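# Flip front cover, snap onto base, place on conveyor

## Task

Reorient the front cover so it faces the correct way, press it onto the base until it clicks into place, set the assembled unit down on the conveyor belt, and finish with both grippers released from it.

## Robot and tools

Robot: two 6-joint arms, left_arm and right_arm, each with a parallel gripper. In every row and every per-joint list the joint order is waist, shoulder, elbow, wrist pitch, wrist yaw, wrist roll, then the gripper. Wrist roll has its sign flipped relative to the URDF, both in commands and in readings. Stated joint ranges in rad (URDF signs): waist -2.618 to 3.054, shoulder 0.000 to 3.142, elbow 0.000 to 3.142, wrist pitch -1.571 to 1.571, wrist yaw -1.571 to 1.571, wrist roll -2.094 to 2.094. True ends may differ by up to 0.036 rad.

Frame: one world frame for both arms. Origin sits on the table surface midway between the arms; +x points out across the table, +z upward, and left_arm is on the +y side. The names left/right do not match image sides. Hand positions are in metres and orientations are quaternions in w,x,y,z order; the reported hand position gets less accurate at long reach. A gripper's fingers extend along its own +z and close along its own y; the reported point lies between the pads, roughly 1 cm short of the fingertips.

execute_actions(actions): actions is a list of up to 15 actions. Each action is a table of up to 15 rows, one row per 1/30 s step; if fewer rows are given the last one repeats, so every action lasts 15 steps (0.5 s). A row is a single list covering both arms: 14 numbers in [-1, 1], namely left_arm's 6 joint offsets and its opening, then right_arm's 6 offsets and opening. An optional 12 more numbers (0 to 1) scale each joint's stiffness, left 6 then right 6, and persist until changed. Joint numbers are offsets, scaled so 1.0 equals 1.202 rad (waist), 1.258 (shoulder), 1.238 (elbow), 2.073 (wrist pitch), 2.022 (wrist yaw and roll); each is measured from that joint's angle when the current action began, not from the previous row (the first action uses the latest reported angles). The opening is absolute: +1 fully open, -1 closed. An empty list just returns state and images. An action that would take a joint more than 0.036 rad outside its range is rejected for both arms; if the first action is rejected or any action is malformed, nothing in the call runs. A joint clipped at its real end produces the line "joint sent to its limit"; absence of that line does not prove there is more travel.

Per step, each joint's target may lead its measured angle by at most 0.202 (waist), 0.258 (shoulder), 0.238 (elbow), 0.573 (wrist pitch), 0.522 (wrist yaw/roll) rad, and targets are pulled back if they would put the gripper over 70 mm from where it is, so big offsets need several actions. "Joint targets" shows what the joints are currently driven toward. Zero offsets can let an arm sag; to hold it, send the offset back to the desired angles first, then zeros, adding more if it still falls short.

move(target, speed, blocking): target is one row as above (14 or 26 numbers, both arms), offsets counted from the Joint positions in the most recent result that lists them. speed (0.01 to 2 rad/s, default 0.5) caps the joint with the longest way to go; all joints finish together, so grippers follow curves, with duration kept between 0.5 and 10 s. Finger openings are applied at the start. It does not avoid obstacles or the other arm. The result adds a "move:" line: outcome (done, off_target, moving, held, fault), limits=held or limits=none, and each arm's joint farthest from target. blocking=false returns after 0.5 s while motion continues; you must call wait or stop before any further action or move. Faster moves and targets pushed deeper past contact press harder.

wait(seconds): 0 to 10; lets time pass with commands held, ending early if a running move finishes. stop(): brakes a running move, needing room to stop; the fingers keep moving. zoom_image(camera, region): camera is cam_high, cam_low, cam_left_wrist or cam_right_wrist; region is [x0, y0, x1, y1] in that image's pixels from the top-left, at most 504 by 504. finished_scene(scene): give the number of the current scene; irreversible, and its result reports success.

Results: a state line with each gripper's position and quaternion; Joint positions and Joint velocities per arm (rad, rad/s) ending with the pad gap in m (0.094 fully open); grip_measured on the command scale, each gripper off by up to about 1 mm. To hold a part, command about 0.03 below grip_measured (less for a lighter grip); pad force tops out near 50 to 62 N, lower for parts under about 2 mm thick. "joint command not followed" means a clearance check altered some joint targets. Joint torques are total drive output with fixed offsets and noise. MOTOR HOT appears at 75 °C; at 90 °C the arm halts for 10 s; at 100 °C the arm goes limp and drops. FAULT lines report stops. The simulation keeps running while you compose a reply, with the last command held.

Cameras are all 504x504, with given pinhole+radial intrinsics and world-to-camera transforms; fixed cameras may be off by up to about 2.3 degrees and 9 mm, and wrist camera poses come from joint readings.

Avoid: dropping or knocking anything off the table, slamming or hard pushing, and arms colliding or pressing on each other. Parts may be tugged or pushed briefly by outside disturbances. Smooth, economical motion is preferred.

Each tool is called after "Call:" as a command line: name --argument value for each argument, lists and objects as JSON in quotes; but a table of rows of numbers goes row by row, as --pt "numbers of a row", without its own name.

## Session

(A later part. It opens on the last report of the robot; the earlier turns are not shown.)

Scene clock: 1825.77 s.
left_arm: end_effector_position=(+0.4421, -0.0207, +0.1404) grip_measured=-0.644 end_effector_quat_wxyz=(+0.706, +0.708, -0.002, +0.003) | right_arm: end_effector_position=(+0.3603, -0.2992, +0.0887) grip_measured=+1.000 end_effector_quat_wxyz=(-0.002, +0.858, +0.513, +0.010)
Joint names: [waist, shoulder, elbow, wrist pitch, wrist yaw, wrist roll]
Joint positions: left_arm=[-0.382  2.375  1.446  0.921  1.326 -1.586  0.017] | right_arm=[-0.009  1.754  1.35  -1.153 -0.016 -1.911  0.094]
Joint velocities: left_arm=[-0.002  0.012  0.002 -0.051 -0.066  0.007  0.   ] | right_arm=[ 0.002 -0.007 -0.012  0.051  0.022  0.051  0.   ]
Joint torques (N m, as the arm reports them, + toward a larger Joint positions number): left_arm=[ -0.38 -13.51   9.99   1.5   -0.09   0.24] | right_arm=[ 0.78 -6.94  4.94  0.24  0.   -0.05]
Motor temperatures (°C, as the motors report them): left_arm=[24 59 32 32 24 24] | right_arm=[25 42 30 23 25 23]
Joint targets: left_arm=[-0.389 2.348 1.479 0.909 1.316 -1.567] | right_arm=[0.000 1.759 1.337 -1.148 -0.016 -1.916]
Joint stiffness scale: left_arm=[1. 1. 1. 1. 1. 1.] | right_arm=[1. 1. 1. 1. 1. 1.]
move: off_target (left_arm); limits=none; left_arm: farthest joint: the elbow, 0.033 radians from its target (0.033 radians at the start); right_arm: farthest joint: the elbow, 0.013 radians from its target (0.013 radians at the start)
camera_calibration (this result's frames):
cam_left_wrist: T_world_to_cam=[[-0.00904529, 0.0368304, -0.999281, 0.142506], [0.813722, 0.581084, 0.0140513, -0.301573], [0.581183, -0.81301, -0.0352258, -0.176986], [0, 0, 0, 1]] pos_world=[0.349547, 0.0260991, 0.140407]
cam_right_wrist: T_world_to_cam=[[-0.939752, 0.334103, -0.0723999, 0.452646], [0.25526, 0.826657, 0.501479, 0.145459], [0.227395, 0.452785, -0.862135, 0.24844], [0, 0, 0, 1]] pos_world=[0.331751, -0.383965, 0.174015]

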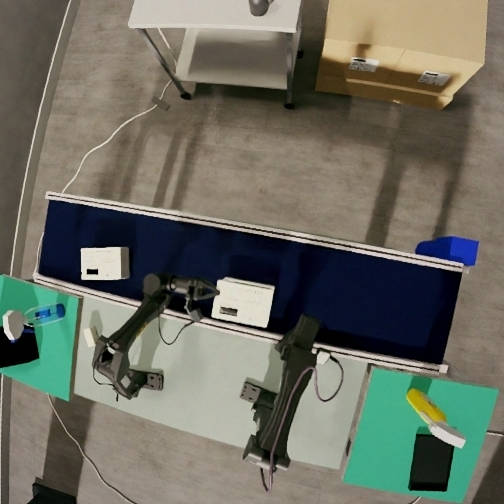

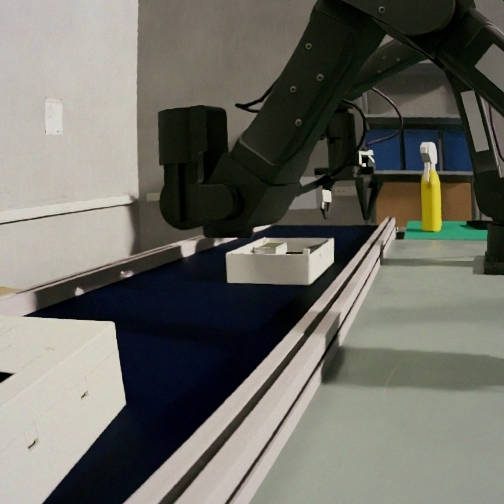

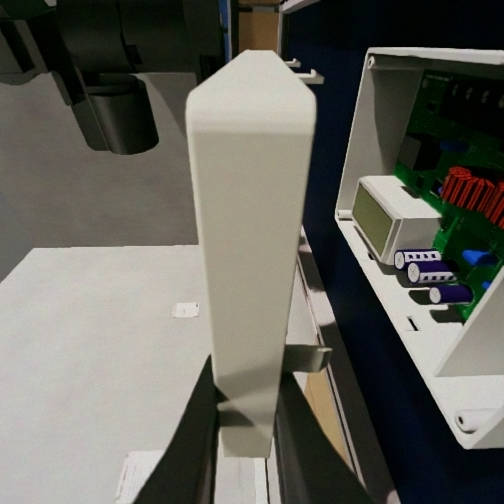

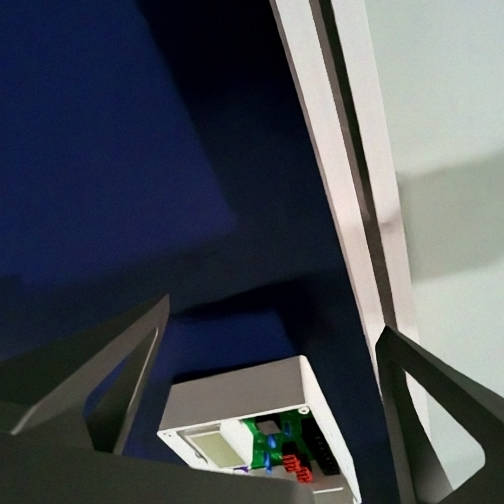

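Call:
execute_actions --actions '[]'

Scene clock: 1857.23 s.
left_arm: end_effector_position=(+0.4421, -0.0207, +0.1403) grip_measured=-0.644 end_effector_quat_wxyz=(+0.706, +0.708, -0.002, +0.003) | right_arm: end_effector_position=(+0.3603, -0.2992, +0.0887) grip_measured=+1.000 end_effector_quat_wxyz=(-0.002, +0.858, +0.513, +0.010)
Joint names: [waist, shoulder, elbow, wrist pitch, wrist yaw, wrist roll]
Joint positions: left_arm=[-0.382  2.375  1.446  0.921  1.326 -1.586  0.017] | right_arm=[-0.009  1.754  1.35  -1.153 -0.016 -1.911  0.094]
Joint velocities: left_arm=[ 0.012  0.027  0.002  0.051 -0.066  0.081 -0.001] | right_arm=[-0.012 -0.007 -0.002  0.037 -0.051  0.007  0.   ]
Joint torques (N m, as the arm reports them, + toward a larger Joint positions number): left_arm=[ -0.61 -13.5   10.07   1.54  -0.1    0.22] | right_arm=[ 0.78 -6.94  4.93  0.24 -0.01 -0.05]
Motor temperatures (°C, as the motors report them): left_arm=[24 59 32 32 24 24] | right_arm=[25 42 30 23 25 23]
Joint targets: left_arm=[-0.389 2.348 1.479 0.909 1.315 -1.566] | right_arm=[0.000 1.759 1.337 -1.148 -0.016 -1.916]
Joint stiffness scale: left_arm=[1. 1. 1. 1. 1. 1.] | right_arm=[1. 1. 1. 1. 1. 1.]
camera_calibration (this result's frames):
cam_left_wrist: T_world_to_cam=[[-0.00980982, 0.0369211, -0.99927, 0.142802], [0.813511, 0.581393, 0.0134951, -0.301449], [0.581467, -0.812784, -0.0357391, -0.177076], [0, 0, 0, 1]] pos_world=[0.349597, 0.0260639, 0.140437]
cam_right_wrist: T_world_to_cam=[[-0.939752, 0.334103, -0.0723999, 0.452646], [0.25526, 0.826657, 0.501479, 0.145459], [0.227395, 0.452785, -0.862135, 0.24844], [0, 0, 0, 1]] pos_world=[0.331751, -0.383965, 0.174015]

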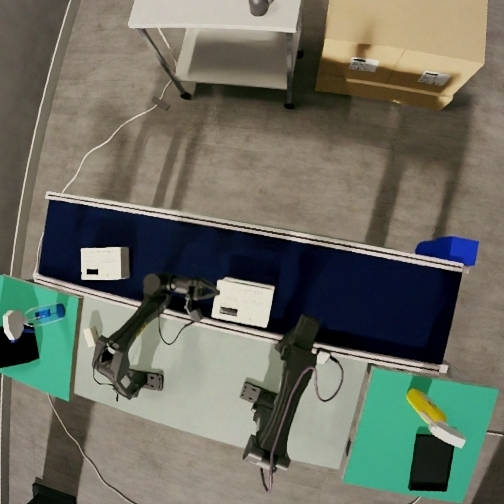

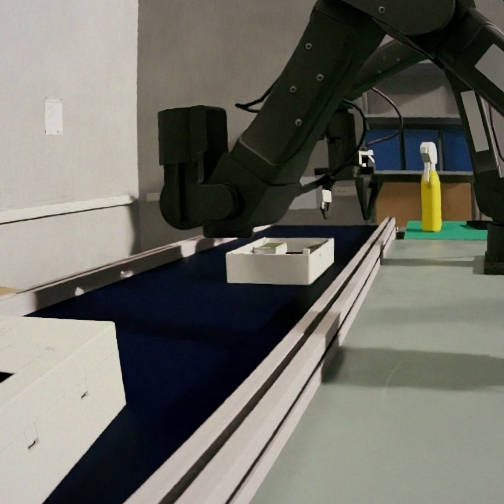

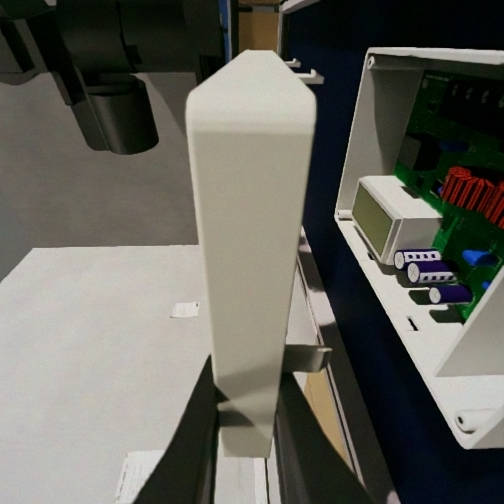

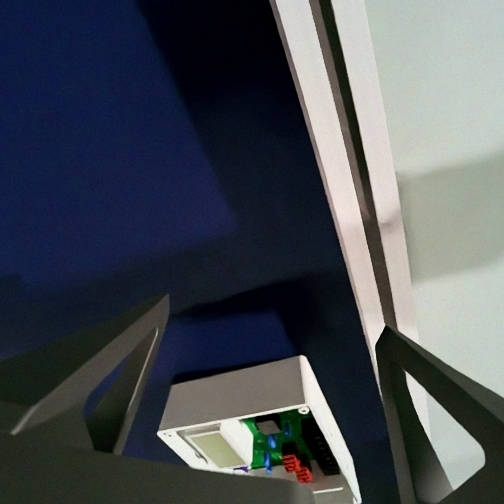

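Call:
move --target '[0.692,-0.6256,-0.458,-0.0888,0.1108,0.009,-0.672, 0.3245,0.1494,0.4467,-0.1664,0.008,0.0589,1.0]' --speed 0.45

Scene clock: 1978.13 s.
left_arm: end_effector_position=(+0.3538, +0.3064, +0.2715) grip_measured=-0.644 end_effector_quat_wxyz=(+0.667, +0.680, +0.193, +0.236) | right_arm: end_effector_position=(+0.4008, -0.1651, +0.1604) grip_measured=+1.000 end_effector_quat_wxyz=(-0.000, +0.704, +0.710, +0.014)
Joint names: [waist, shoulder, elbow, wrist pitch, wrist yaw, wrist roll]
Joint positions: left_arm=[ 0.448  1.61   0.899  0.757  1.541 -1.587  0.017] | right_arm=[ 0.378  1.936  1.869 -1.48  -0.016 -1.797  0.094]
Joint velocities: left_arm=[-0.012 -0.002 -0.002  0.007  0.007 -0.066 -0.   ] | right_arm=[ 0.002 -0.027  0.007  0.051 -0.037  0.007  0.   ]
Joint torques (N m, as the arm reports them, + toward a larger Joint positions number): left_arm=[ 0.1  -7.93  6.36  1.3   0.01  0.21] | right_arm=[ 0.12 -8.53  8.73 -0.01  0.19  0.1 ]
Motor temperatures (°C, as the motors report them): left_arm=[24 60 32 31 24 24] | right_arm=[25 41 30 23 25 23]
Joint targets: left_arm=[0.450 1.588 0.879 0.737 1.550 -1.568] | right_arm=[0.381 1.942 1.903 -1.498 0.000 -1.792]
Joint stiffness scale: left_arm=[1. 1. 1. 1. 1. 1.] | right_arm=[1. 1. 1. 1. 1. 1.]
move: off_target (left_arm, right_arm); limits=none; left_arm: farthest joint: the shoulder, 0.022 radians from its target (0.787 radians at the start); right_arm: farthest joint: the elbow, 0.034 radians from its target (0.553 radians at the start)
camera_calibration (this result's frames):
cam_left_wrist: T_world_to_cam=[[0.0181566, 0.0539719, -0.998377, 0.245592], [0.327798, 0.94303, 0.0569412, -0.372333], [0.944573, -0.3283, -0.000569674, -0.141594], [0, 0, 0, 1]] pos_world=[0.251337, 0.291381, 0.266314]
cam_right_wrist: T_world_to_cam=[[-0.983889, -0.157692, -0.0842403, 0.389501], [-0.178622, 0.8471, 0.500516, 0.165732], [-0.0075676, 0.507499, -0.861619, 0.343456], [0, 0, 0, 1]] pos_world=[0.415428, -0.253274, 0.245789]

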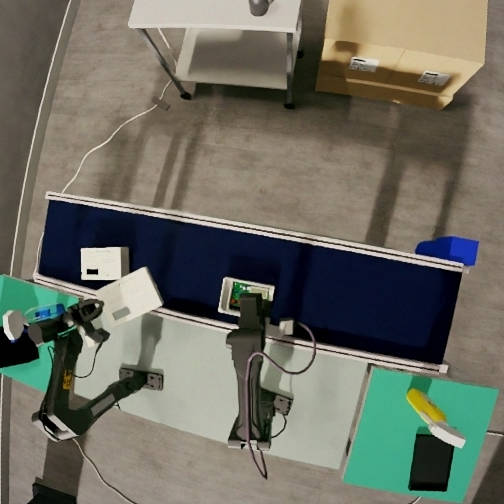

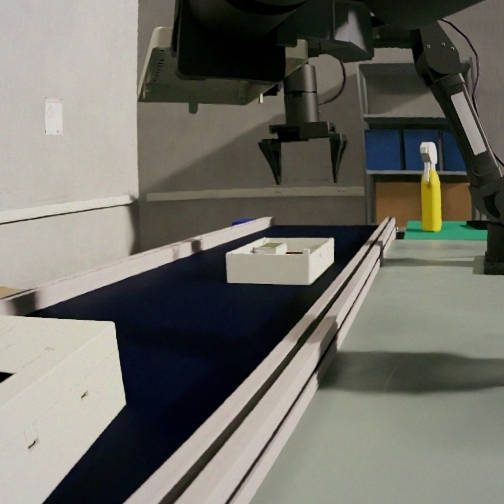

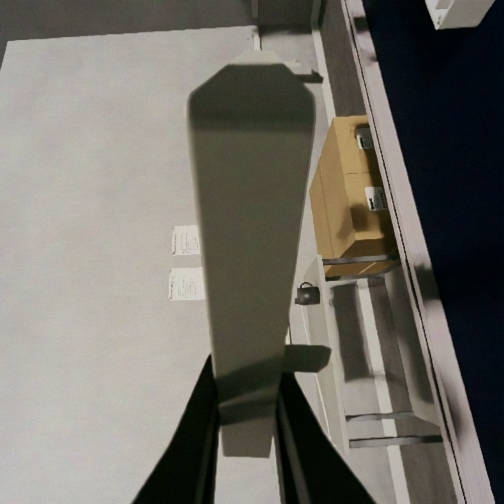

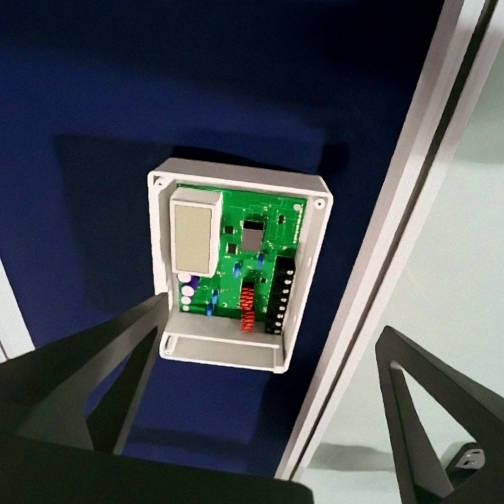

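Call:
zoom_image --camera "cam_right_wrist" --region '[130, 140, 350, 390]'

Region (130, 140, 350, 390) of cam_right_wrist's 504x504 image, scaled by 2.016, with more detail than that image has; it fills the left 444 columns of this view, and the rest is white.

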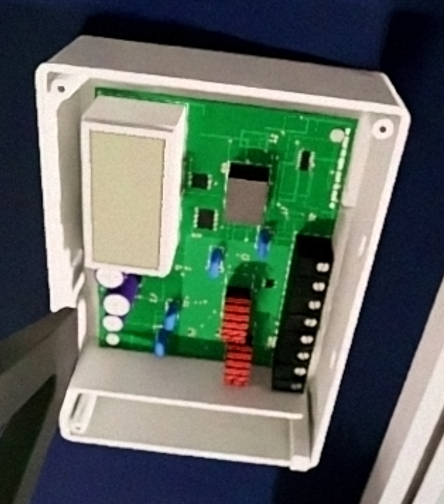

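Call:
zoom_image --camera "cam_low" --region '[200, 210, 420, 400]'

Call:
zoom_image --camera "cam_high" --region '[190, 250, 310, 350]'

Region (200, 210, 420, 400) of cam_low's 504x504 image, scaled by 2.291, with more detail than that image has; it fills the top 435 rows of this view, and the rest is white.

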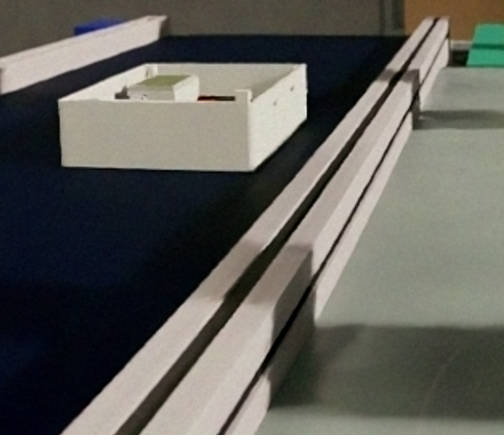

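Region (190, 250, 310, 350) of cam_high's 504x504 image, scaled by 4.200, with more detail than that image has.

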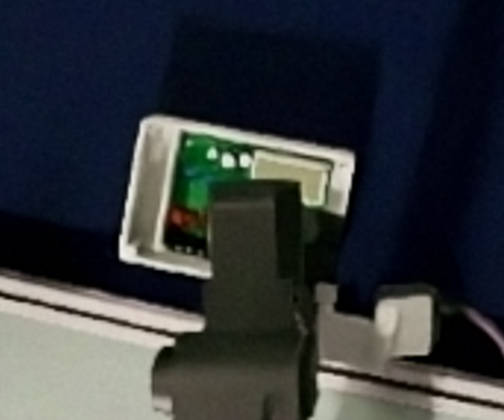

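Call:
move --target '[0,-0.0175,-0.016,-0.01,0,0.009,-0.672, 0.0582,-0.124,-0.3417,0.1341,0.008,0.9397,-0.2]' --speed 1.2

Scene clock: 2100.70 s.
left_arm: end_effector_position=(+0.3538, +0.3064, +0.2715) grip_measured=-0.644 end_effector_quat_wxyz=(+0.667, +0.680, +0.193, +0.236) | right_arm: end_effector_position=(+0.3616, -0.1548, +0.0986) grip_measured=-0.198 end_effector_quat_wxyz=(+0.000, -0.195, +0.981, +0.003)
Joint names: [waist, shoulder, elbow, wrist pitch, wrist yaw, wrist roll]
Joint positions: left_arm=[ 0.448  1.61   0.899  0.756  1.541 -1.588  0.017] | right_arm=[ 0.44   1.811  1.46  -1.219 -0.007  0.097  0.038]
Joint velocities: left_arm=[-0.007 -0.017  0.002  0.081  0.022 -0.037 -0.   ] | right_arm=[ 0.002 -0.017 -0.002 -0.007  0.022  0.022 -0.   ]
Joint torques (N m, as the arm reports them, + toward a larger Joint positions number): left_arm=[-0.03 -7.98  6.41  1.29 -0.04  0.23] | right_arm=[  0.67 -10.23   4.92   0.33   0.08   0.05]
Motor temperatures (°C, as the motors report them): left_arm=[24 49 29 30 24 24] | right_arm=[25 43 34 23 25 23]
Joint targets: left_arm=[0.448 1.588 0.879 0.736 1.541 -1.569] | right_arm=[0.448 1.780 1.446 -1.202 0.000 0.103]
Joint stiffness scale: left_arm=[1. 1. 1. 1. 1. 1.] | right_arm=[1. 1. 1. 1. 1. 1.]
move: off_target (left_arm, right_arm); limits=none; left_arm: farthest joint: the shoulder, 0.022 radians from its target (0.022 radians at the start); right_arm: farthest joint: the shoulder, 0.031 radians from its target (0.156 radians at the start)
camera_calibration (this result's frames):
cam_left_wrist: T_world_to_cam=[[0.0184546, 0.0542105, -0.998359, 0.245351], [0.327779, 0.943017, 0.0572645, -0.372409], [0.944574, -0.328298, -0.000366116, -0.141652], [0, 0, 0, 1]] pos_world=[0.251341, 0.291383, 0.266222]
cam_right_wrist: T_world_to_cam=[[0.517715, -0.852836, -0.0681272, -0.304821], [-0.730441, -0.482063, 0.483809, 0.176294], [-0.445451, -0.200712, -0.872518, 0.334483], [0, 0, 0, 1]] pos_world=[0.435579, -0.107843, 0.185783]

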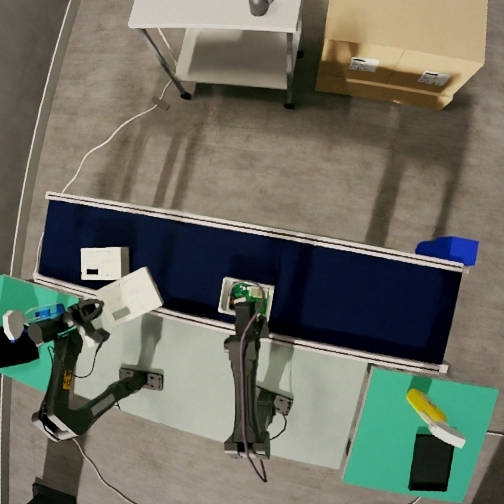

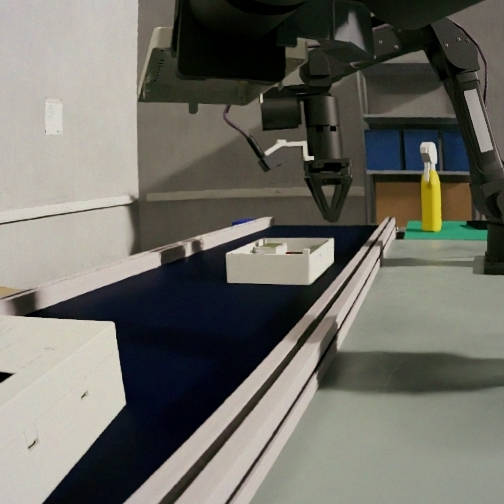

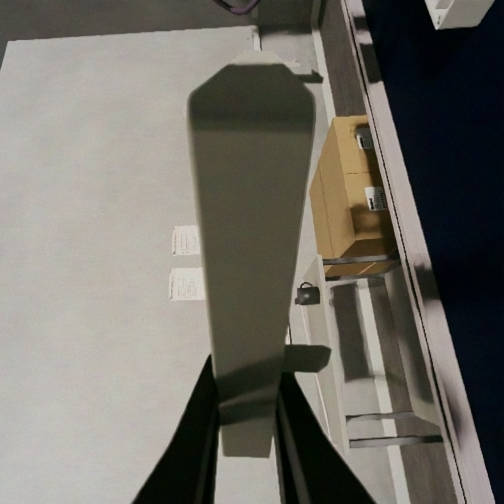

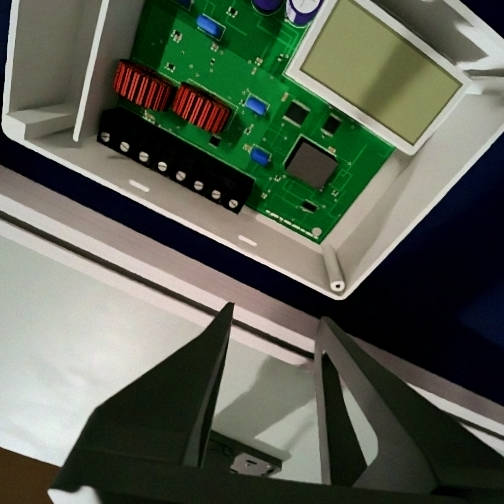

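Call:
move --target '[0,-0.0175,-0.016,-0.01,0,0.009,-0.672, 0.004,-0.0246,-0.0113,0.0203,0.0035,0.6138,-0.42]' --speed 1.2

Scene clock: 2143.57 s.
left_arm: end_effector_position=(+0.3538, +0.3064, +0.2714) grip_measured=-0.644 end_effector_quat_wxyz=(+0.667, +0.680, +0.193, +0.236) | right_arm: end_effector_position=(+0.3700, -0.1535, +0.0988) grip_measured=-0.418 end_effector_quat_wxyz=(-0.015, +0.727, -0.686, +0.009)
Joint names: [waist, shoulder, elbow, wrist pitch, wrist yaw, wrist roll]
Joint positions: left_arm=[ 0.448  1.61   0.899  0.755  1.541 -1.59   0.017] | right_arm=[ 0.44   1.811  1.46  -1.185 -0.     1.332  0.027]
Joint velocities: left_arm=[ 0.007 -0.002  0.002 -0.007 -0.037  0.081  0.001] | right_arm=[-0.017 -0.007 -0.007 -0.007 -0.051  0.007  0.001]
Joint torques (N m, as the arm reports them, + toward a larger Joint positions number): left_arm=[ 0.11 -7.87  6.41  1.29 -0.04  0.24] | right_arm=[  0.4  -10.29   4.93   0.32   0.01   0.09]
Motor temperatures (°C, as the motors report them): left_arm=[24 48 29 30 24 24] | right_arm=[25 46 31 23 25 23]
Joint targets: left_arm=[0.448 1.588 0.879 0.735 1.541 -1.570] | right_arm=[0.445 1.780 1.446 -1.177 0.000 1.338]
Joint stiffness scale: left_arm=[1. 1. 1. 1. 1. 1.] | right_arm=[1. 1. 1. 1. 1. 1.]
move: off_target (left_arm, right_arm); limits=none; left_arm: farthest joint: the shoulder, 0.022 radians from its target (0.022 radians at the start); right_arm: farthest joint: the shoulder, 0.031 radians from its target (0.031 radians at the start)
camera_calibration (this result's frames):
cam_left_wrist: T_world_to_cam=[[0.0184354, 0.0542384, -0.998358, 0.245262], [0.327779, 0.943016, 0.0572845, -0.372412], [0.944575, -0.328297, -0.000393345, -0.141647], [0, 0, 0, 1]] pos_world=[0.251344, 0.291385, 0.266137]
cam_right_wrist: T_world_to_cam=[[0.977667, 0.208377, -0.0273325, -0.319345], [0.195326, -0.852936, 0.484095, -0.216456], [0.0775614, -0.478622, -0.874589, 0.102662], [0, 0, 0, 1]] pos_world=[0.34653, -0.0689426, 0.185843]

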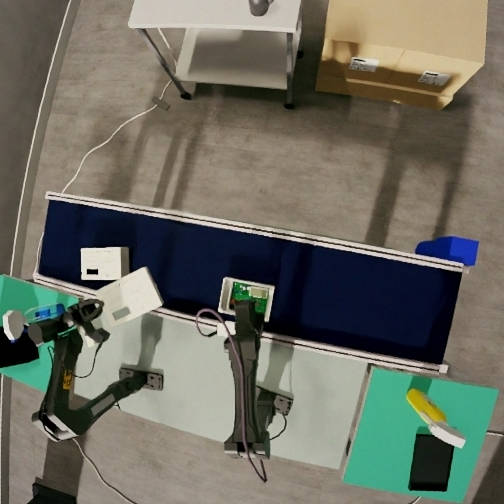

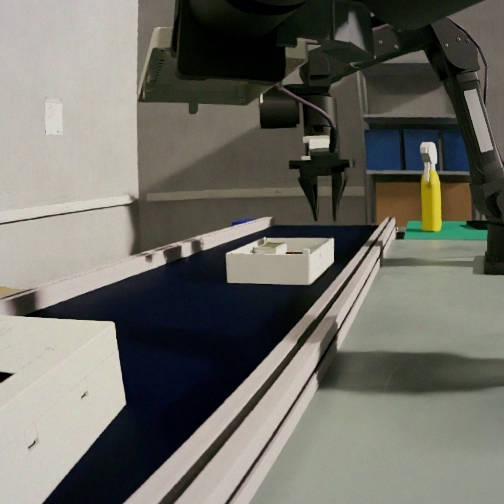

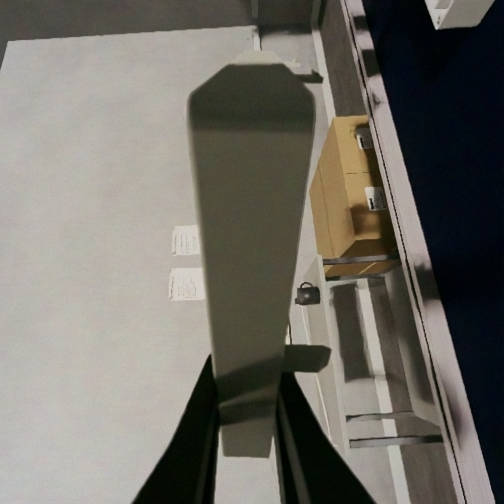

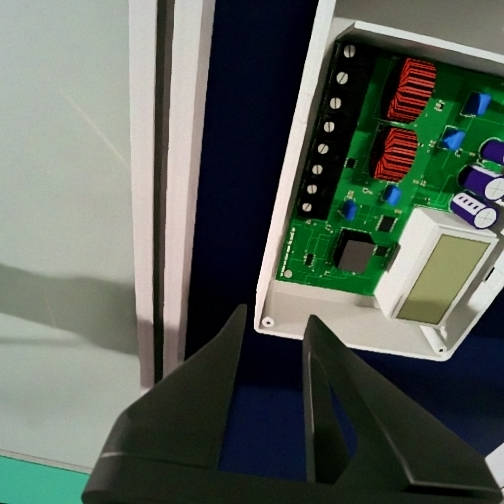

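Call:
zoom_image --camera "cam_right_wrist" --region '[190, 180, 390, 380]'

Region (190, 180, 390, 380) of cam_right_wrist's 504x504 image, scaled by 2.520, with more detail than that image has.

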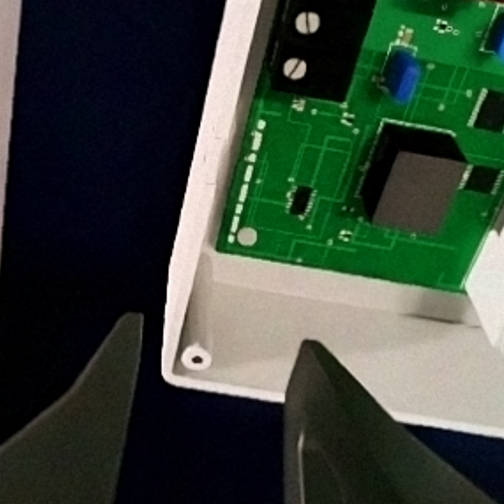

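Call:
move --target '[0,-0.0175,-0.016,-0.01,0,0.009,-0.672, 0.0205,0.01375,-0.0762,0.049,0,-0.0153,-0.42]' --speed 0.2

Scene clock: 2222.23 s.
left_arm: end_effector_position=(+0.3538, +0.3065, +0.2713) grip_measured=-0.644 end_effector_quat_wxyz=(+0.667, +0.680, +0.193, +0.236) | right_arm: end_effector_position=(+0.3671, -0.1484, +0.0730) grip_measured=-0.418 end_effector_quat_wxyz=(-0.012, +0.724, -0.690, +0.007)
Joint names: [waist, shoulder, elbow, wrist pitch, wrist yaw, wrist roll]
Joint positions: left_arm=[ 0.448  1.61   0.899  0.754  1.541 -1.591  0.017] | right_arm=[ 0.457  1.828  1.378 -1.092  0.001  1.307  0.027]
Joint velocities: left_arm=[ 0.002 -0.012 -0.017 -0.037  0.007 -0.037 -0.   ] | right_arm=[ 0.012 -0.002 -0.022 -0.037  0.066  0.007 -0.001]
Joint torques (N m, as the arm reports them, + toward a larger Joint positions number): left_arm=[ 0.06 -8.    6.42  1.27 -0.05  0.23] | right_arm=[ 0.65 -7.92  5.01  0.3   0.   -0.1 ]
Motor temperatures (°C, as the motors report them): left_arm=[24 46 28 29 24 24] | right_arm=[25 47 31 23 25 23]
Joint targets: left_arm=[0.448 1.588 0.879 0.734 1.541 -1.572] | right_arm=[0.465 1.828 1.365 -1.083 0.000 1.301]
Joint stiffness scale: left_arm=[1. 1. 1. 1. 1. 1.] | right_arm=[1. 1. 1. 1. 1. 1.]
move: off_target (left_arm); limits=none; left_arm: farthest joint: the shoulder, 0.022 radians from its target (0.022 radians at the start); right_arm: farthest joint: the elbow, 0.012 radians from its target (0.094 radians at the start)
camera_calibration (this result's frames):
cam_left_wrist: T_world_to_cam=[[0.0190442, 0.0546972, -0.998321, 0.244839], [0.327742, 0.94299, 0.0579177, -0.372561], [0.944575, -0.328295, 0.0000319228, -0.141765], [0, 0, 0, 1]] pos_world=[0.251349, 0.291389, 0.26601]
cam_right_wrist: T_world_to_cam=[[0.979206, 0.2001, -0.0334026, -0.319645], [0.190979, -0.853696, 0.484489, -0.197639], [0.0684307, -0.480794, -0.874159, 0.0858201], [0, 0, 0, 1]] pos_world=[0.344871, -0.0635012, 0.160098]

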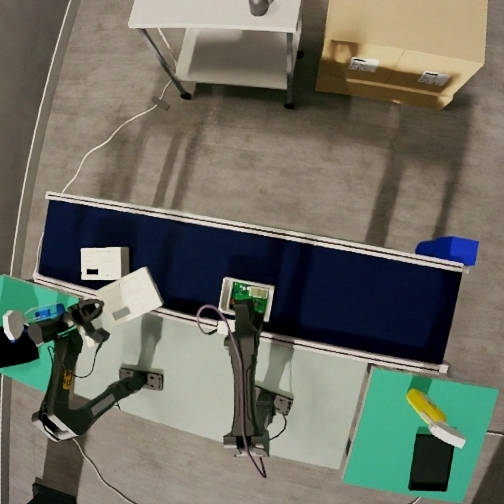

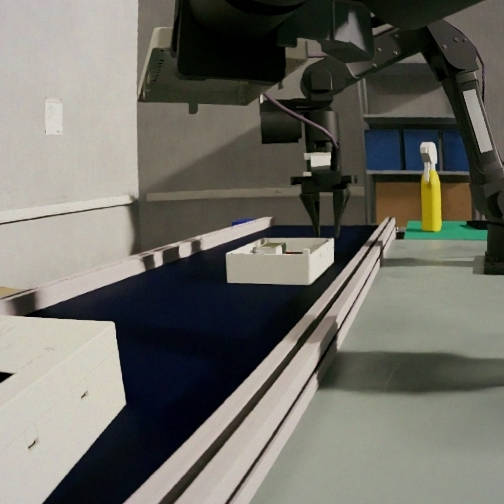

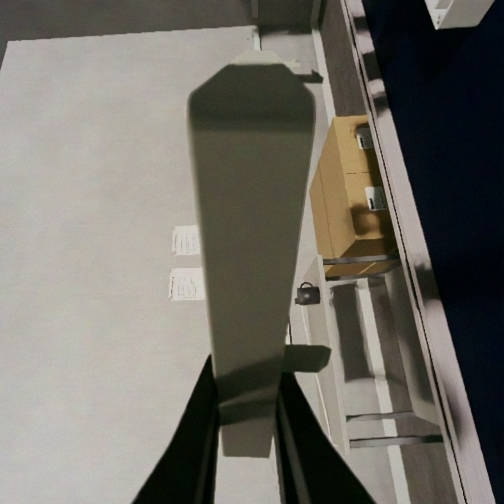

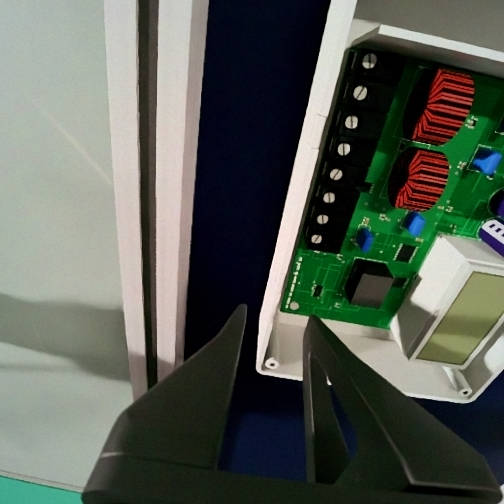

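Call:
zoom_image --camera "cam_right_wrist" --region '[200, 220, 380, 400]'

Call:
zoom_image --camera "cam_low" --region '[240, 160, 400, 300]'

Region (200, 220, 380, 400) of cam_right_wrist's 504x504 image, scaled by 2.800, with more detail than that image has.

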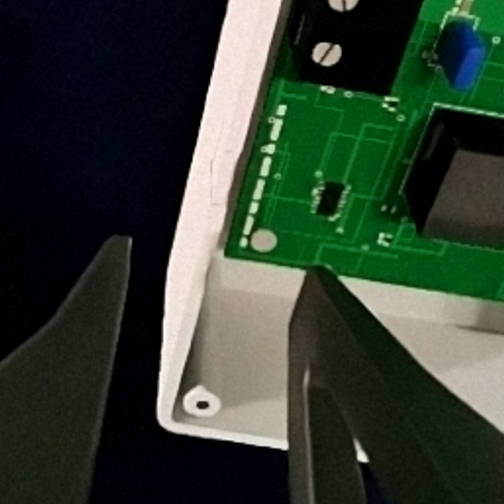

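Region (240, 160, 400, 300) of cam_low's 504x504 image, scaled by 3.150, with more detail than that image has; it fills the top 441 rows of this view, and the rest is white.

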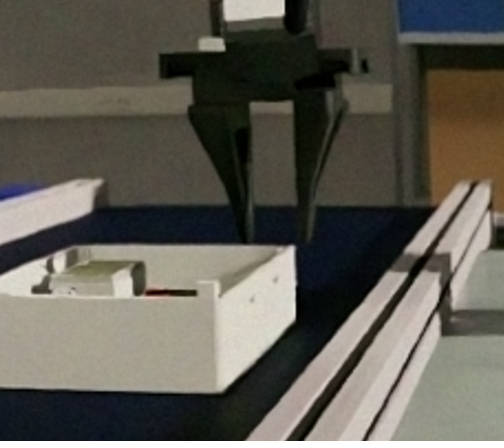

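Call:
move --target '[0,-0.0175,-0.016,-0.01,0,0.009,-0.672, 0.008,0.0145,-0.0797,0.0545,0,-0.003,-0.42]' --speed 0.12

Scene clock: 2267.37 s.
left_arm: end_effector_position=(+0.3538, +0.3065, +0.2713) grip_measured=-0.644 end_effector_quat_wxyz=(+0.667, +0.680, +0.193, +0.236) | right_arm: end_effector_position=(+0.3654, -0.1489, +0.0475) grip_measured=-0.418 end_effector_quat_wxyz=(-0.014, +0.724, -0.690, +0.008)
Joint names: [waist, shoulder, elbow, wrist pitch, wrist yaw, wrist roll]
Joint positions: left_arm=[ 0.448  1.61   0.899  0.754  1.541 -1.592  0.017] | right_arm=[ 0.457  1.843  1.292 -0.988  0.001  1.306  0.027]
Joint velocities: left_arm=[ 0.002  0.012 -0.037  0.007  0.081  0.081  0.001] | right_arm=[-0.002 -0.002 -0.007  0.037  0.095 -0.051  0.001]
Joint torques (N m, as the arm reports them, + toward a larger Joint positions number): left_arm=[-0.01 -7.94  6.26  1.3  -0.06  0.23] | right_arm=[ 0.84 -7.78  4.76  0.32  0.01 -0.05]
Motor temperatures (°C, as the motors report them): left_arm=[24 45 28 29 24 24] | right_arm=[25 43 31 23 25 23]
Joint targets: left_arm=[0.448 1.588 0.879 0.734 1.541 -1.573] | right_arm=[0.467 1.846 1.279 -0.979 0.001 1.301]
Joint stiffness scale: left_arm=[1. 1. 1. 1. 1. 1.] | right_arm=[1. 1. 1. 1. 1. 1.]
move: off_target (left_arm); limits=none; left_arm: farthest joint: the shoulder, 0.022 radians from its target (0.022 radians at the start); right_arm: farthest joint: the elbow, 0.013 radians from its target (0.098 radians at the start)
camera_calibration (this result's frames):
cam_left_wrist: T_world_to_cam=[[0.0193422, 0.0549358, -0.998303, 0.244597], [0.327723, 0.942977, 0.058241, -0.372637], [0.944576, -0.328294, 0.00023548, -0.141822], [0, 0, 0, 1]] pos_world=[0.251353, 0.291391, 0.265918]
cam_right_wrist: T_world_to_cam=[[0.979462, 0.199388, -0.0299946, -0.319079], [0.188749, -0.854364, 0.484187, -0.184669], [0.0709146, -0.479904, -0.874451, 0.0625626], [0, 0, 0, 1]] pos_world=[0.342945, -0.0641301, 0.134551]

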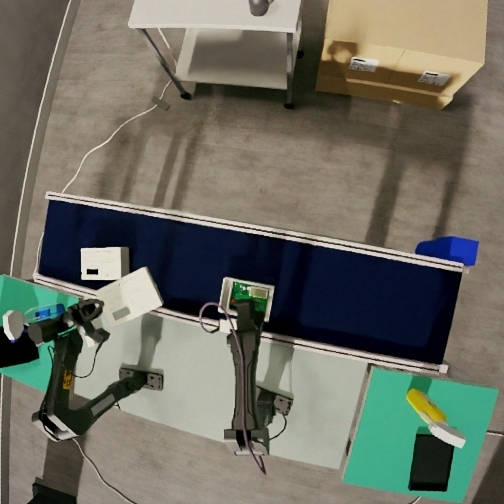

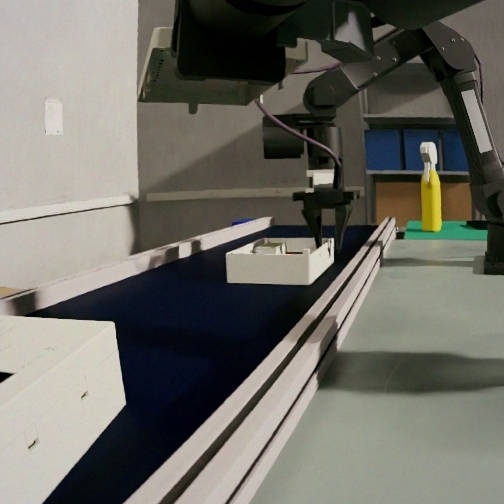

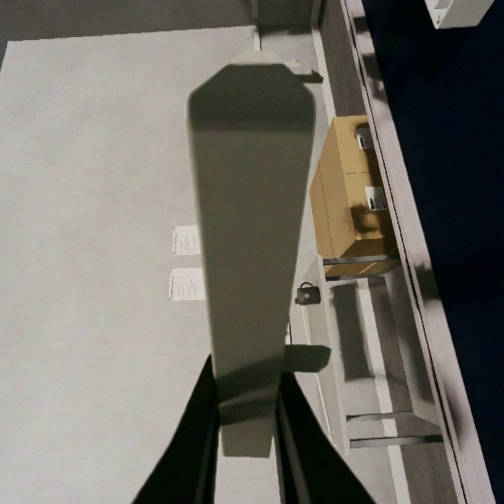

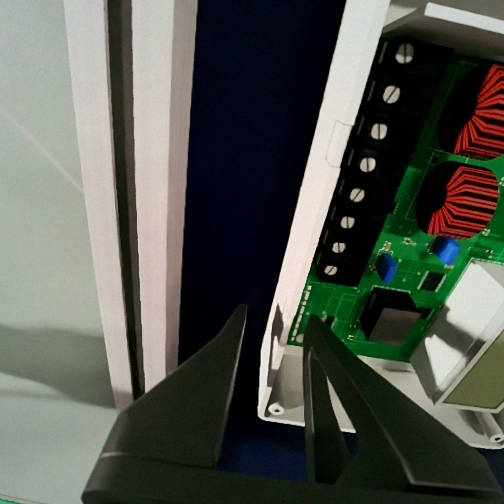

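Call:
zoom_image --camera "cam_right_wrist" --region '[200, 250, 380, 430]'

Call:
zoom_image --camera "cam_low" --region '[260, 190, 380, 300]'

Region (200, 250, 380, 430) of cam_right_wrist's 504x504 image, scaled by 2.800, with more detail than that image has.

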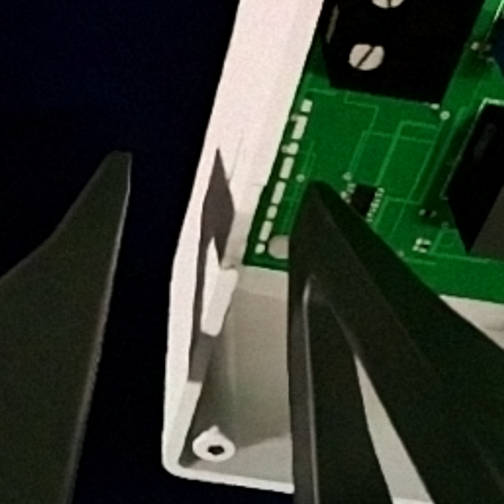

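Region (260, 190, 380, 300) of cam_low's 504x504 image, scaled by 4.200, with more detail than that image has; it fills the top 462 rows of this view, and the rest is white.

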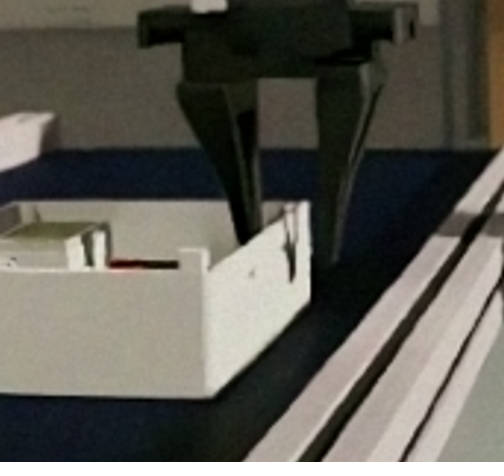

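Call:
execute_actions --actions '[[[0,-0.0175,-0.016,-0.0096,0,0.0094,-0.672,0.008,0.0024,-0.0105,0.0043,0,-0.0025,-0.45],[0,-0.0175,-0.016,-0.0096,0,0.0094,-0.672,0.008,0.0024,-0.0105,0.0043,0,-0.0025,-0.48],[0,-0.0175,-0.016,-0.0096,0,0.0094,-0.672,0.008,0.0024,-0.0105,0.0043,0,-0.0025,-0.51],[0,-0.0175,-0.016,-0.0096,0,0.0094,-0.672,0.008,0.0024,-0.0105,0.0043,0,-0.0025,-0.54],[0,-0.0175,-0.016,-0.0096,0,0.0094,-0.672,0.008,0.0024,-0.0105,0.0043,0,-0.0025,-0.57],[0,-0.0175,-0.016,-0.0096,0,0.0094,-0.672,0.008,0.0024,-0.0105,0.0043,0,-0.0025,-0.60],[0,-0.0175,-0.016,-0.0096,0,0.0094,-0.672,0.008,0.0024,-0.0105,0.0043,0,-0.0025,-0.63],[0,-0.0175,-0.016,-0.0096,0,0.0094,-0.672,0.008,0.0024,-0.0105,0.0043,0,-0.0025,-0.66],[0,-0.0175,-0.016,-0.0096,0,0.0094,-0.672,0.008,0.0024,-0.0105,0.0043,0,-0.0025,-0.69],[0,-0.0175,-0.016,-0.0096,0,0.0094,-0.672,0.008,0.0024,-0.0105,0.0043,0,-0.0025,-0.72],[0,-0.0175,-0.016,-0.0096,0,0.0094,-0.672,0.008,0.0024,-0.0105,0.0043,0,-0.0025,-0.75],[0,-0.0175,-0.016,-0.0096,0,0.0094,-0.672,0.008,0.0024,-0.0105,0.0043,0,-0.0025,-0.78],[0,-0.0175,-0.016,-0.0096,0,0.0094,-0.672,0.008,0.0024,-0.0105,0.0043,0,-0.0025,-0.80],[0,-0.0175,-0.016,-0.0096,0,0.0094,-0.672,0.008,0.0024,-0.0105,0.0043,0,-0.0025,-0.82],[0,-0.0175,-0.016,-0.0096,0,0.0094,-0.672,0.008,0.0024,-0.0105,0.0043,0,-0.0025,-0.84]],[[0,-0.0175,-0.016,-0.0096,0,0.0094,-0.672,0.008,0.0024,-0.0105,0.0043,0,-0.0025,-0.85],[0,-0.0175,-0.016,-0.0096,0,0.0094,-0.672,0.008,0.0024,-0.0105,0.0043,0,-0.0025,-0.86],[0,-0.0175,-0.016,-0.0096,0,0.0094,-0.672,0.008,0.0024,-0.0105,0.0043,0,-0.0025,-0.87],[0,-0.0175,-0.016,-0.0096,0,0.0094,-0.672,0.008,0.0024,-0.0105,0.0043,0,-0.0025,-0.88],[0,-0.0175,-0.016,-0.0096,0,0.0094,-0.672,0.008,0.0024,-0.0105,0.0043,0,-0.0025,-0.89],[0,-0.0175,-0.016,-0.0096,0,0.0094,-0.672,0.008,0.0024,-0.0105,0.0043,0,-0.0025,-0.90],[0,-0.0175,-0.016,-0.0096,0,0.0094,-0.672,0.008,0.0024,-0.0105,0.0043,0,-0.0025,-0.91],[0,-0.0175,-0.016,-0.0096,0,0.0094,-0.672,0.008,0.0024,-0.0105,0.0043,0,-0.0025,-0.92],[0,-0.0175,-0.016,-0.0096,0,0.0094,-0.672,0.008,0.0024,-0.0105,0.0043,0,-0.0025,-0.93],[0,-0.0175,-0.016,-0.0096,0,0.0094,-0.672,0.008,0.0024,-0.0105,0.0043,0,-0.0025,-0.94],[0,-0.0175,-0.016,-0.0096,0,0.0094,-0.672,0.008,0.0024,-0.0105,0.0043,0,-0.0025,-0.95],[0,-0.0175,-0.016,-0.0096,0,0.0094,-0.672,0.008,0.0024,-0.0105,0.0043,0,-0.0025,-0.96]]]'

Scene clock: 2311.10 s.
left_arm: end_effector_position=(+0.3538, +0.3065, +0.2713) grip_measured=-0.644 end_effector_quat_wxyz=(+0.667, +0.680, +0.193, +0.236) | right_arm: end_effector_position=(+0.3668, -0.1489, +0.0475) grip_measured=-0.951 end_effector_quat_wxyz=(-0.016, +0.723, -0.691, +0.010)
Joint names: [waist, shoulder, elbow, wrist pitch, wrist yaw, wrist roll]
Joint positions: left_arm=[ 0.448  1.61   0.899  0.754  1.541 -1.592  0.017] | right_arm=[ 0.457  1.843  1.292 -0.983  0.002  1.304  0.002]
Joint velocities: left_arm=[ 0.007 -0.022 -0.007 -0.037 -0.022 -0.022 -0.   ] | right_arm=[-0.017 -0.012 -0.002 -0.037  0.051 -0.037  0.   ]
Joint torques (N m, as the arm reports them, + toward a larger Joint positions number): left_arm=[ 0.04 -7.9   6.46  1.3  -0.04  0.23] | right_arm=[ 0.79 -7.75  4.78  0.28  0.01 -0.03]
Motor temperatures (°C, as the motors report them): left_arm=[24 44 28 29 24 24] | right_arm=[25 43 30 23 25 23]
Joint targets: left_arm=[0.448 1.588 0.879 0.734 1.541 -1.573] | right_arm=[0.467 1.846 1.279 -0.979 0.000 1.301]
Joint stiffness scale: left_arm=[1. 1. 1. 1. 1. 1.] | right_arm=[1. 1. 1. 1. 1. 1.]
camera_calibration (this result's frames):
cam_left_wrist: T_world_to_cam=[[0.0193422, 0.0549358, -0.998303, 0.244597], [0.327723, 0.942977, 0.058241, -0.372637], [0.944576, -0.328294, 0.00023548, -0.141822], [0, 0, 0, 1]] pos_world=[0.251353, 0.291391, 0.265918]
cam_right_wrist: T_world_to_cam=[[0.980082, 0.197079, -0.0244803, -0.321267], [0.184, -0.854757, 0.485319, -0.183247], [0.0747215, -0.480156, -0.873995, 0.0610906], [0, 0, 0, 1]] pos_world=[0.34402, -0.0639838, 0.134461]

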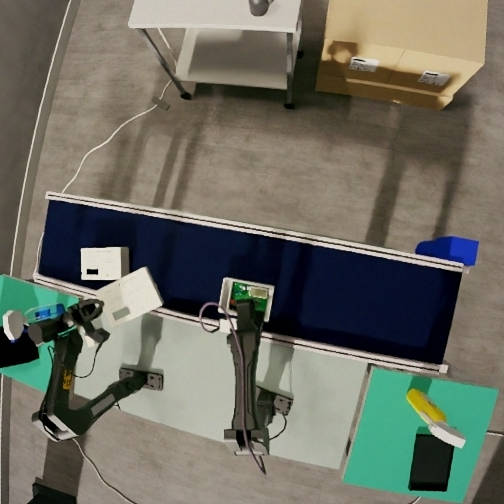

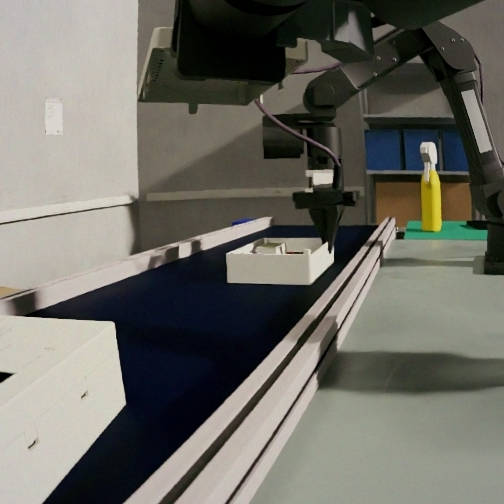

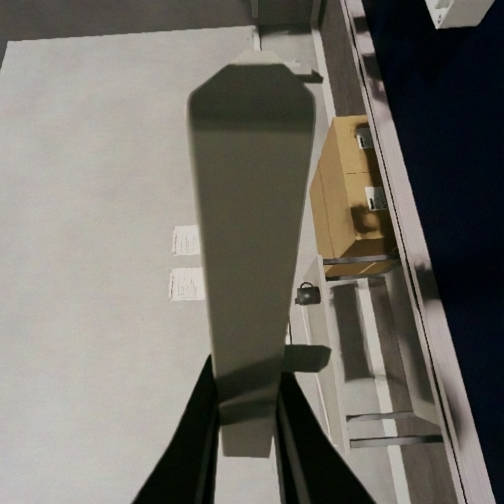

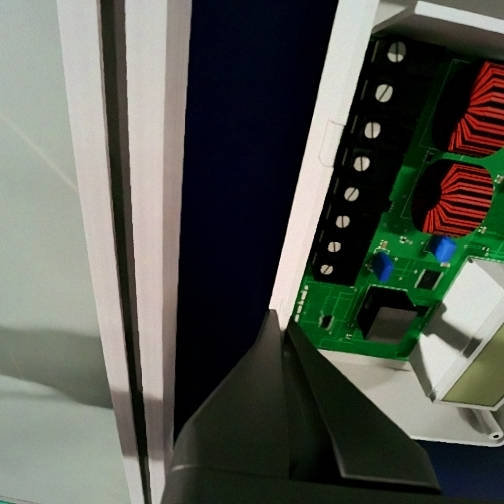

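Call:
execute_actions --actions '[[[0,-0.0175,-0.016,-0.0096,0,0.0094,-0.672,0.008,0.0024,-0.0105,0.0020,0,-0.0015,-0.98],[0,-0.0175,-0.016,-0.0096,0,0.0094,-0.672,0.008,0.0024,-0.0105,0.0020,0,-0.0015,-1.0]],[[0,-0.0175,-0.016,-0.0096,0,0.0094,-0.672,0.008,-0.008,0.009,-0.003,0,-0.0015,-1.0],[0,-0.0175,-0.016,-0.0096,0,0.0094,-0.672,0.008,-0.016,0.018,-0.006,0,-0.0015,-1.0],[0,-0.0175,-0.016,-0.0096,0,0.0094,-0.672,0.008,-0.0231,0.0267,-0.0077,0,-0.0015,-1.0],[0,-0.0175,-0.016,-0.0096,0,0.0094,-0.672,0.008,-0.0238,0.0293,-0.0097,0,-0.0015,-1.0],[0,-0.0175,-0.016,-0.0096,0,0.0094,-0.672,0.008,-0.0245,0.0319,-0.0118,0,-0.0015,-1.0],[0,-0.0175,-0.016,-0.0096,0,0.0094,-0.672,0.008,-0.0252,0.0345,-0.0138,0,-0.0015,-1.0],[0,-0.0175,-0.016,-0.0096,0,0.0094,-0.672,0.008,-0.0258,0.0372,-0.0159,0,-0.0015,-1.0],[0,-0.0175,-0.016,-0.0096,0,0.0094,-0.672,0.008,-0.0265,0.0398,-0.0179,0,-0.0015,-1.0],[0,-0.0175,-0.016,-0.0096,0,0.0094,-0.672,0.008,-0.0272,0.0424,-0.0200,0,-0.0015,-1.0],[0,-0.0175,-0.016,-0.0096,0,0.0094,-0.672,0.008,-0.0279,0.0450,-0.0220,0,-0.0015,-1.0],[0,-0.0175,-0.016,-0.0096,0,0.0094,-0.672,0.008,-0.0286,0.0476,-0.0240,0,-0.0015,-1.0],[0,-0.0175,-0.016,-0.0096,0,0.0094,-0.672,0.008,-0.0293,0.0502,-0.0261,0,-0.0015,-1.0],[0,-0.0175,-0.016,-0.0096,0,0.0094,-0.672,0.008,-0.0299,0.0529,-0.0281,0,-0.0015,-1.0],[0,-0.0175,-0.016,-0.0096,0,0.0094,-0.672,0.008,-0.0306,0.0555,-0.0302,0,-0.0015,-1.0],[0,-0.0175,-0.016,-0.0096,0,0.0094,-0.672,0.008,-0.0313,0.0581,-0.0322,0,-0.0015,-1.0]]]'

Scene clock: 2395.53 s.
left_arm: end_effector_position=(+0.3538, +0.3065, +0.2713) grip_measured=-0.644 end_effector_quat_wxyz=(+0.667, +0.680, +0.193, +0.236) | right_arm: end_effector_position=(+0.3634, -0.1508, +0.0527) grip_measured=-0.963 end_effector_quat_wxyz=(-0.005, +0.723, -0.691, +0.007)
Joint names: [waist, shoulder, elbow, wrist pitch, wrist yaw, wrist roll]
Joint positions: left_arm=[ 0.448  1.61   0.899  0.754  1.541 -1.592  0.017] | right_arm=[ 0.457  1.843  1.314 -1.027  0.007  1.304  0.002]
Joint velocities: left_arm=[-0.012 -0.022  0.007 -0.037 -0.051 -0.037 -0.001] | right_arm=[-0.022  0.002  0.085 -0.227  0.051  0.037 -0.001]
Joint torques (N m, as the arm reports them, + toward a larger Joint positions number): left_arm=[-0.02 -7.9   6.41  1.29 -0.02  0.21] | right_arm=[  0.84 -11.08   9.58   0.23  -0.03  -0.02]
Motor temperatures (°C, as the motors report them): left_arm=[24 43 27 29 24 24] | right_arm=[25 43 30 23 25 23]
Joint targets: left_arm=[0.448 1.588 0.879 0.734 1.541 -1.573] | right_arm=[0.467 1.804 1.364 -1.049 0.002 1.301]
Joint stiffness scale: left_arm=[1. 1. 1. 1. 1. 1.] | right_arm=[1. 1. 1. 1. 1. 1.]
camera_calibration (this result's frames):
cam_left_wrist: T_world_to_cam=[[0.0193422, 0.0549358, -0.998303, 0.244597], [0.327723, 0.942977, 0.058241, -0.372637], [0.944576, -0.328294, 0.00023548, -0.141822], [0, 0, 0, 1]] pos_world=[0.251353, 0.291391, 0.265918]
cam_right_wrist: T_world_to_cam=[[0.979414, 0.196568, -0.0459237, -0.316111], [0.193488, -0.849329, 0.491124, -0.189752], [0.0575348, -0.489899, -0.869879, 0.0695034], [0, 0, 0, 1]] pos_world=[0.34232, -0.0649754, 0.139134]

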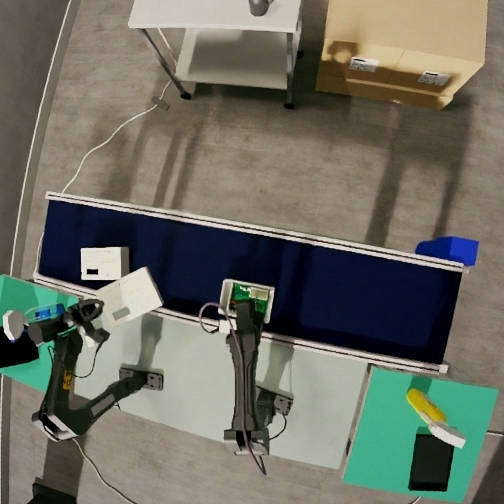

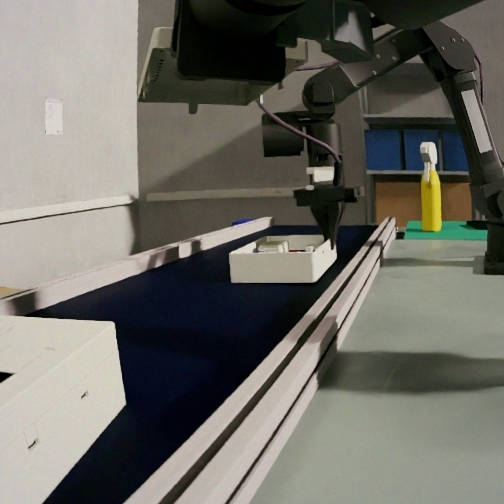

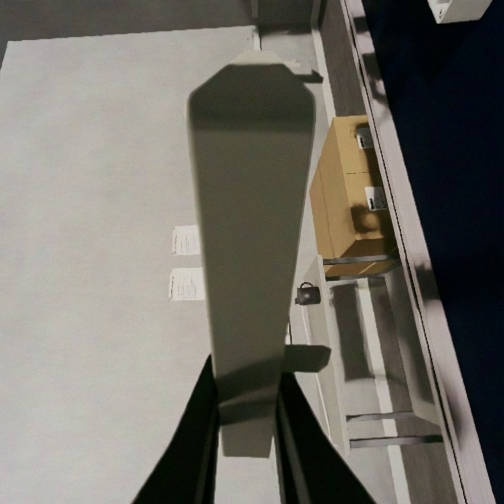

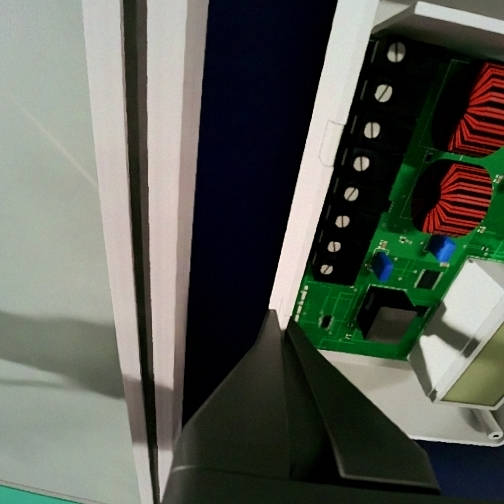

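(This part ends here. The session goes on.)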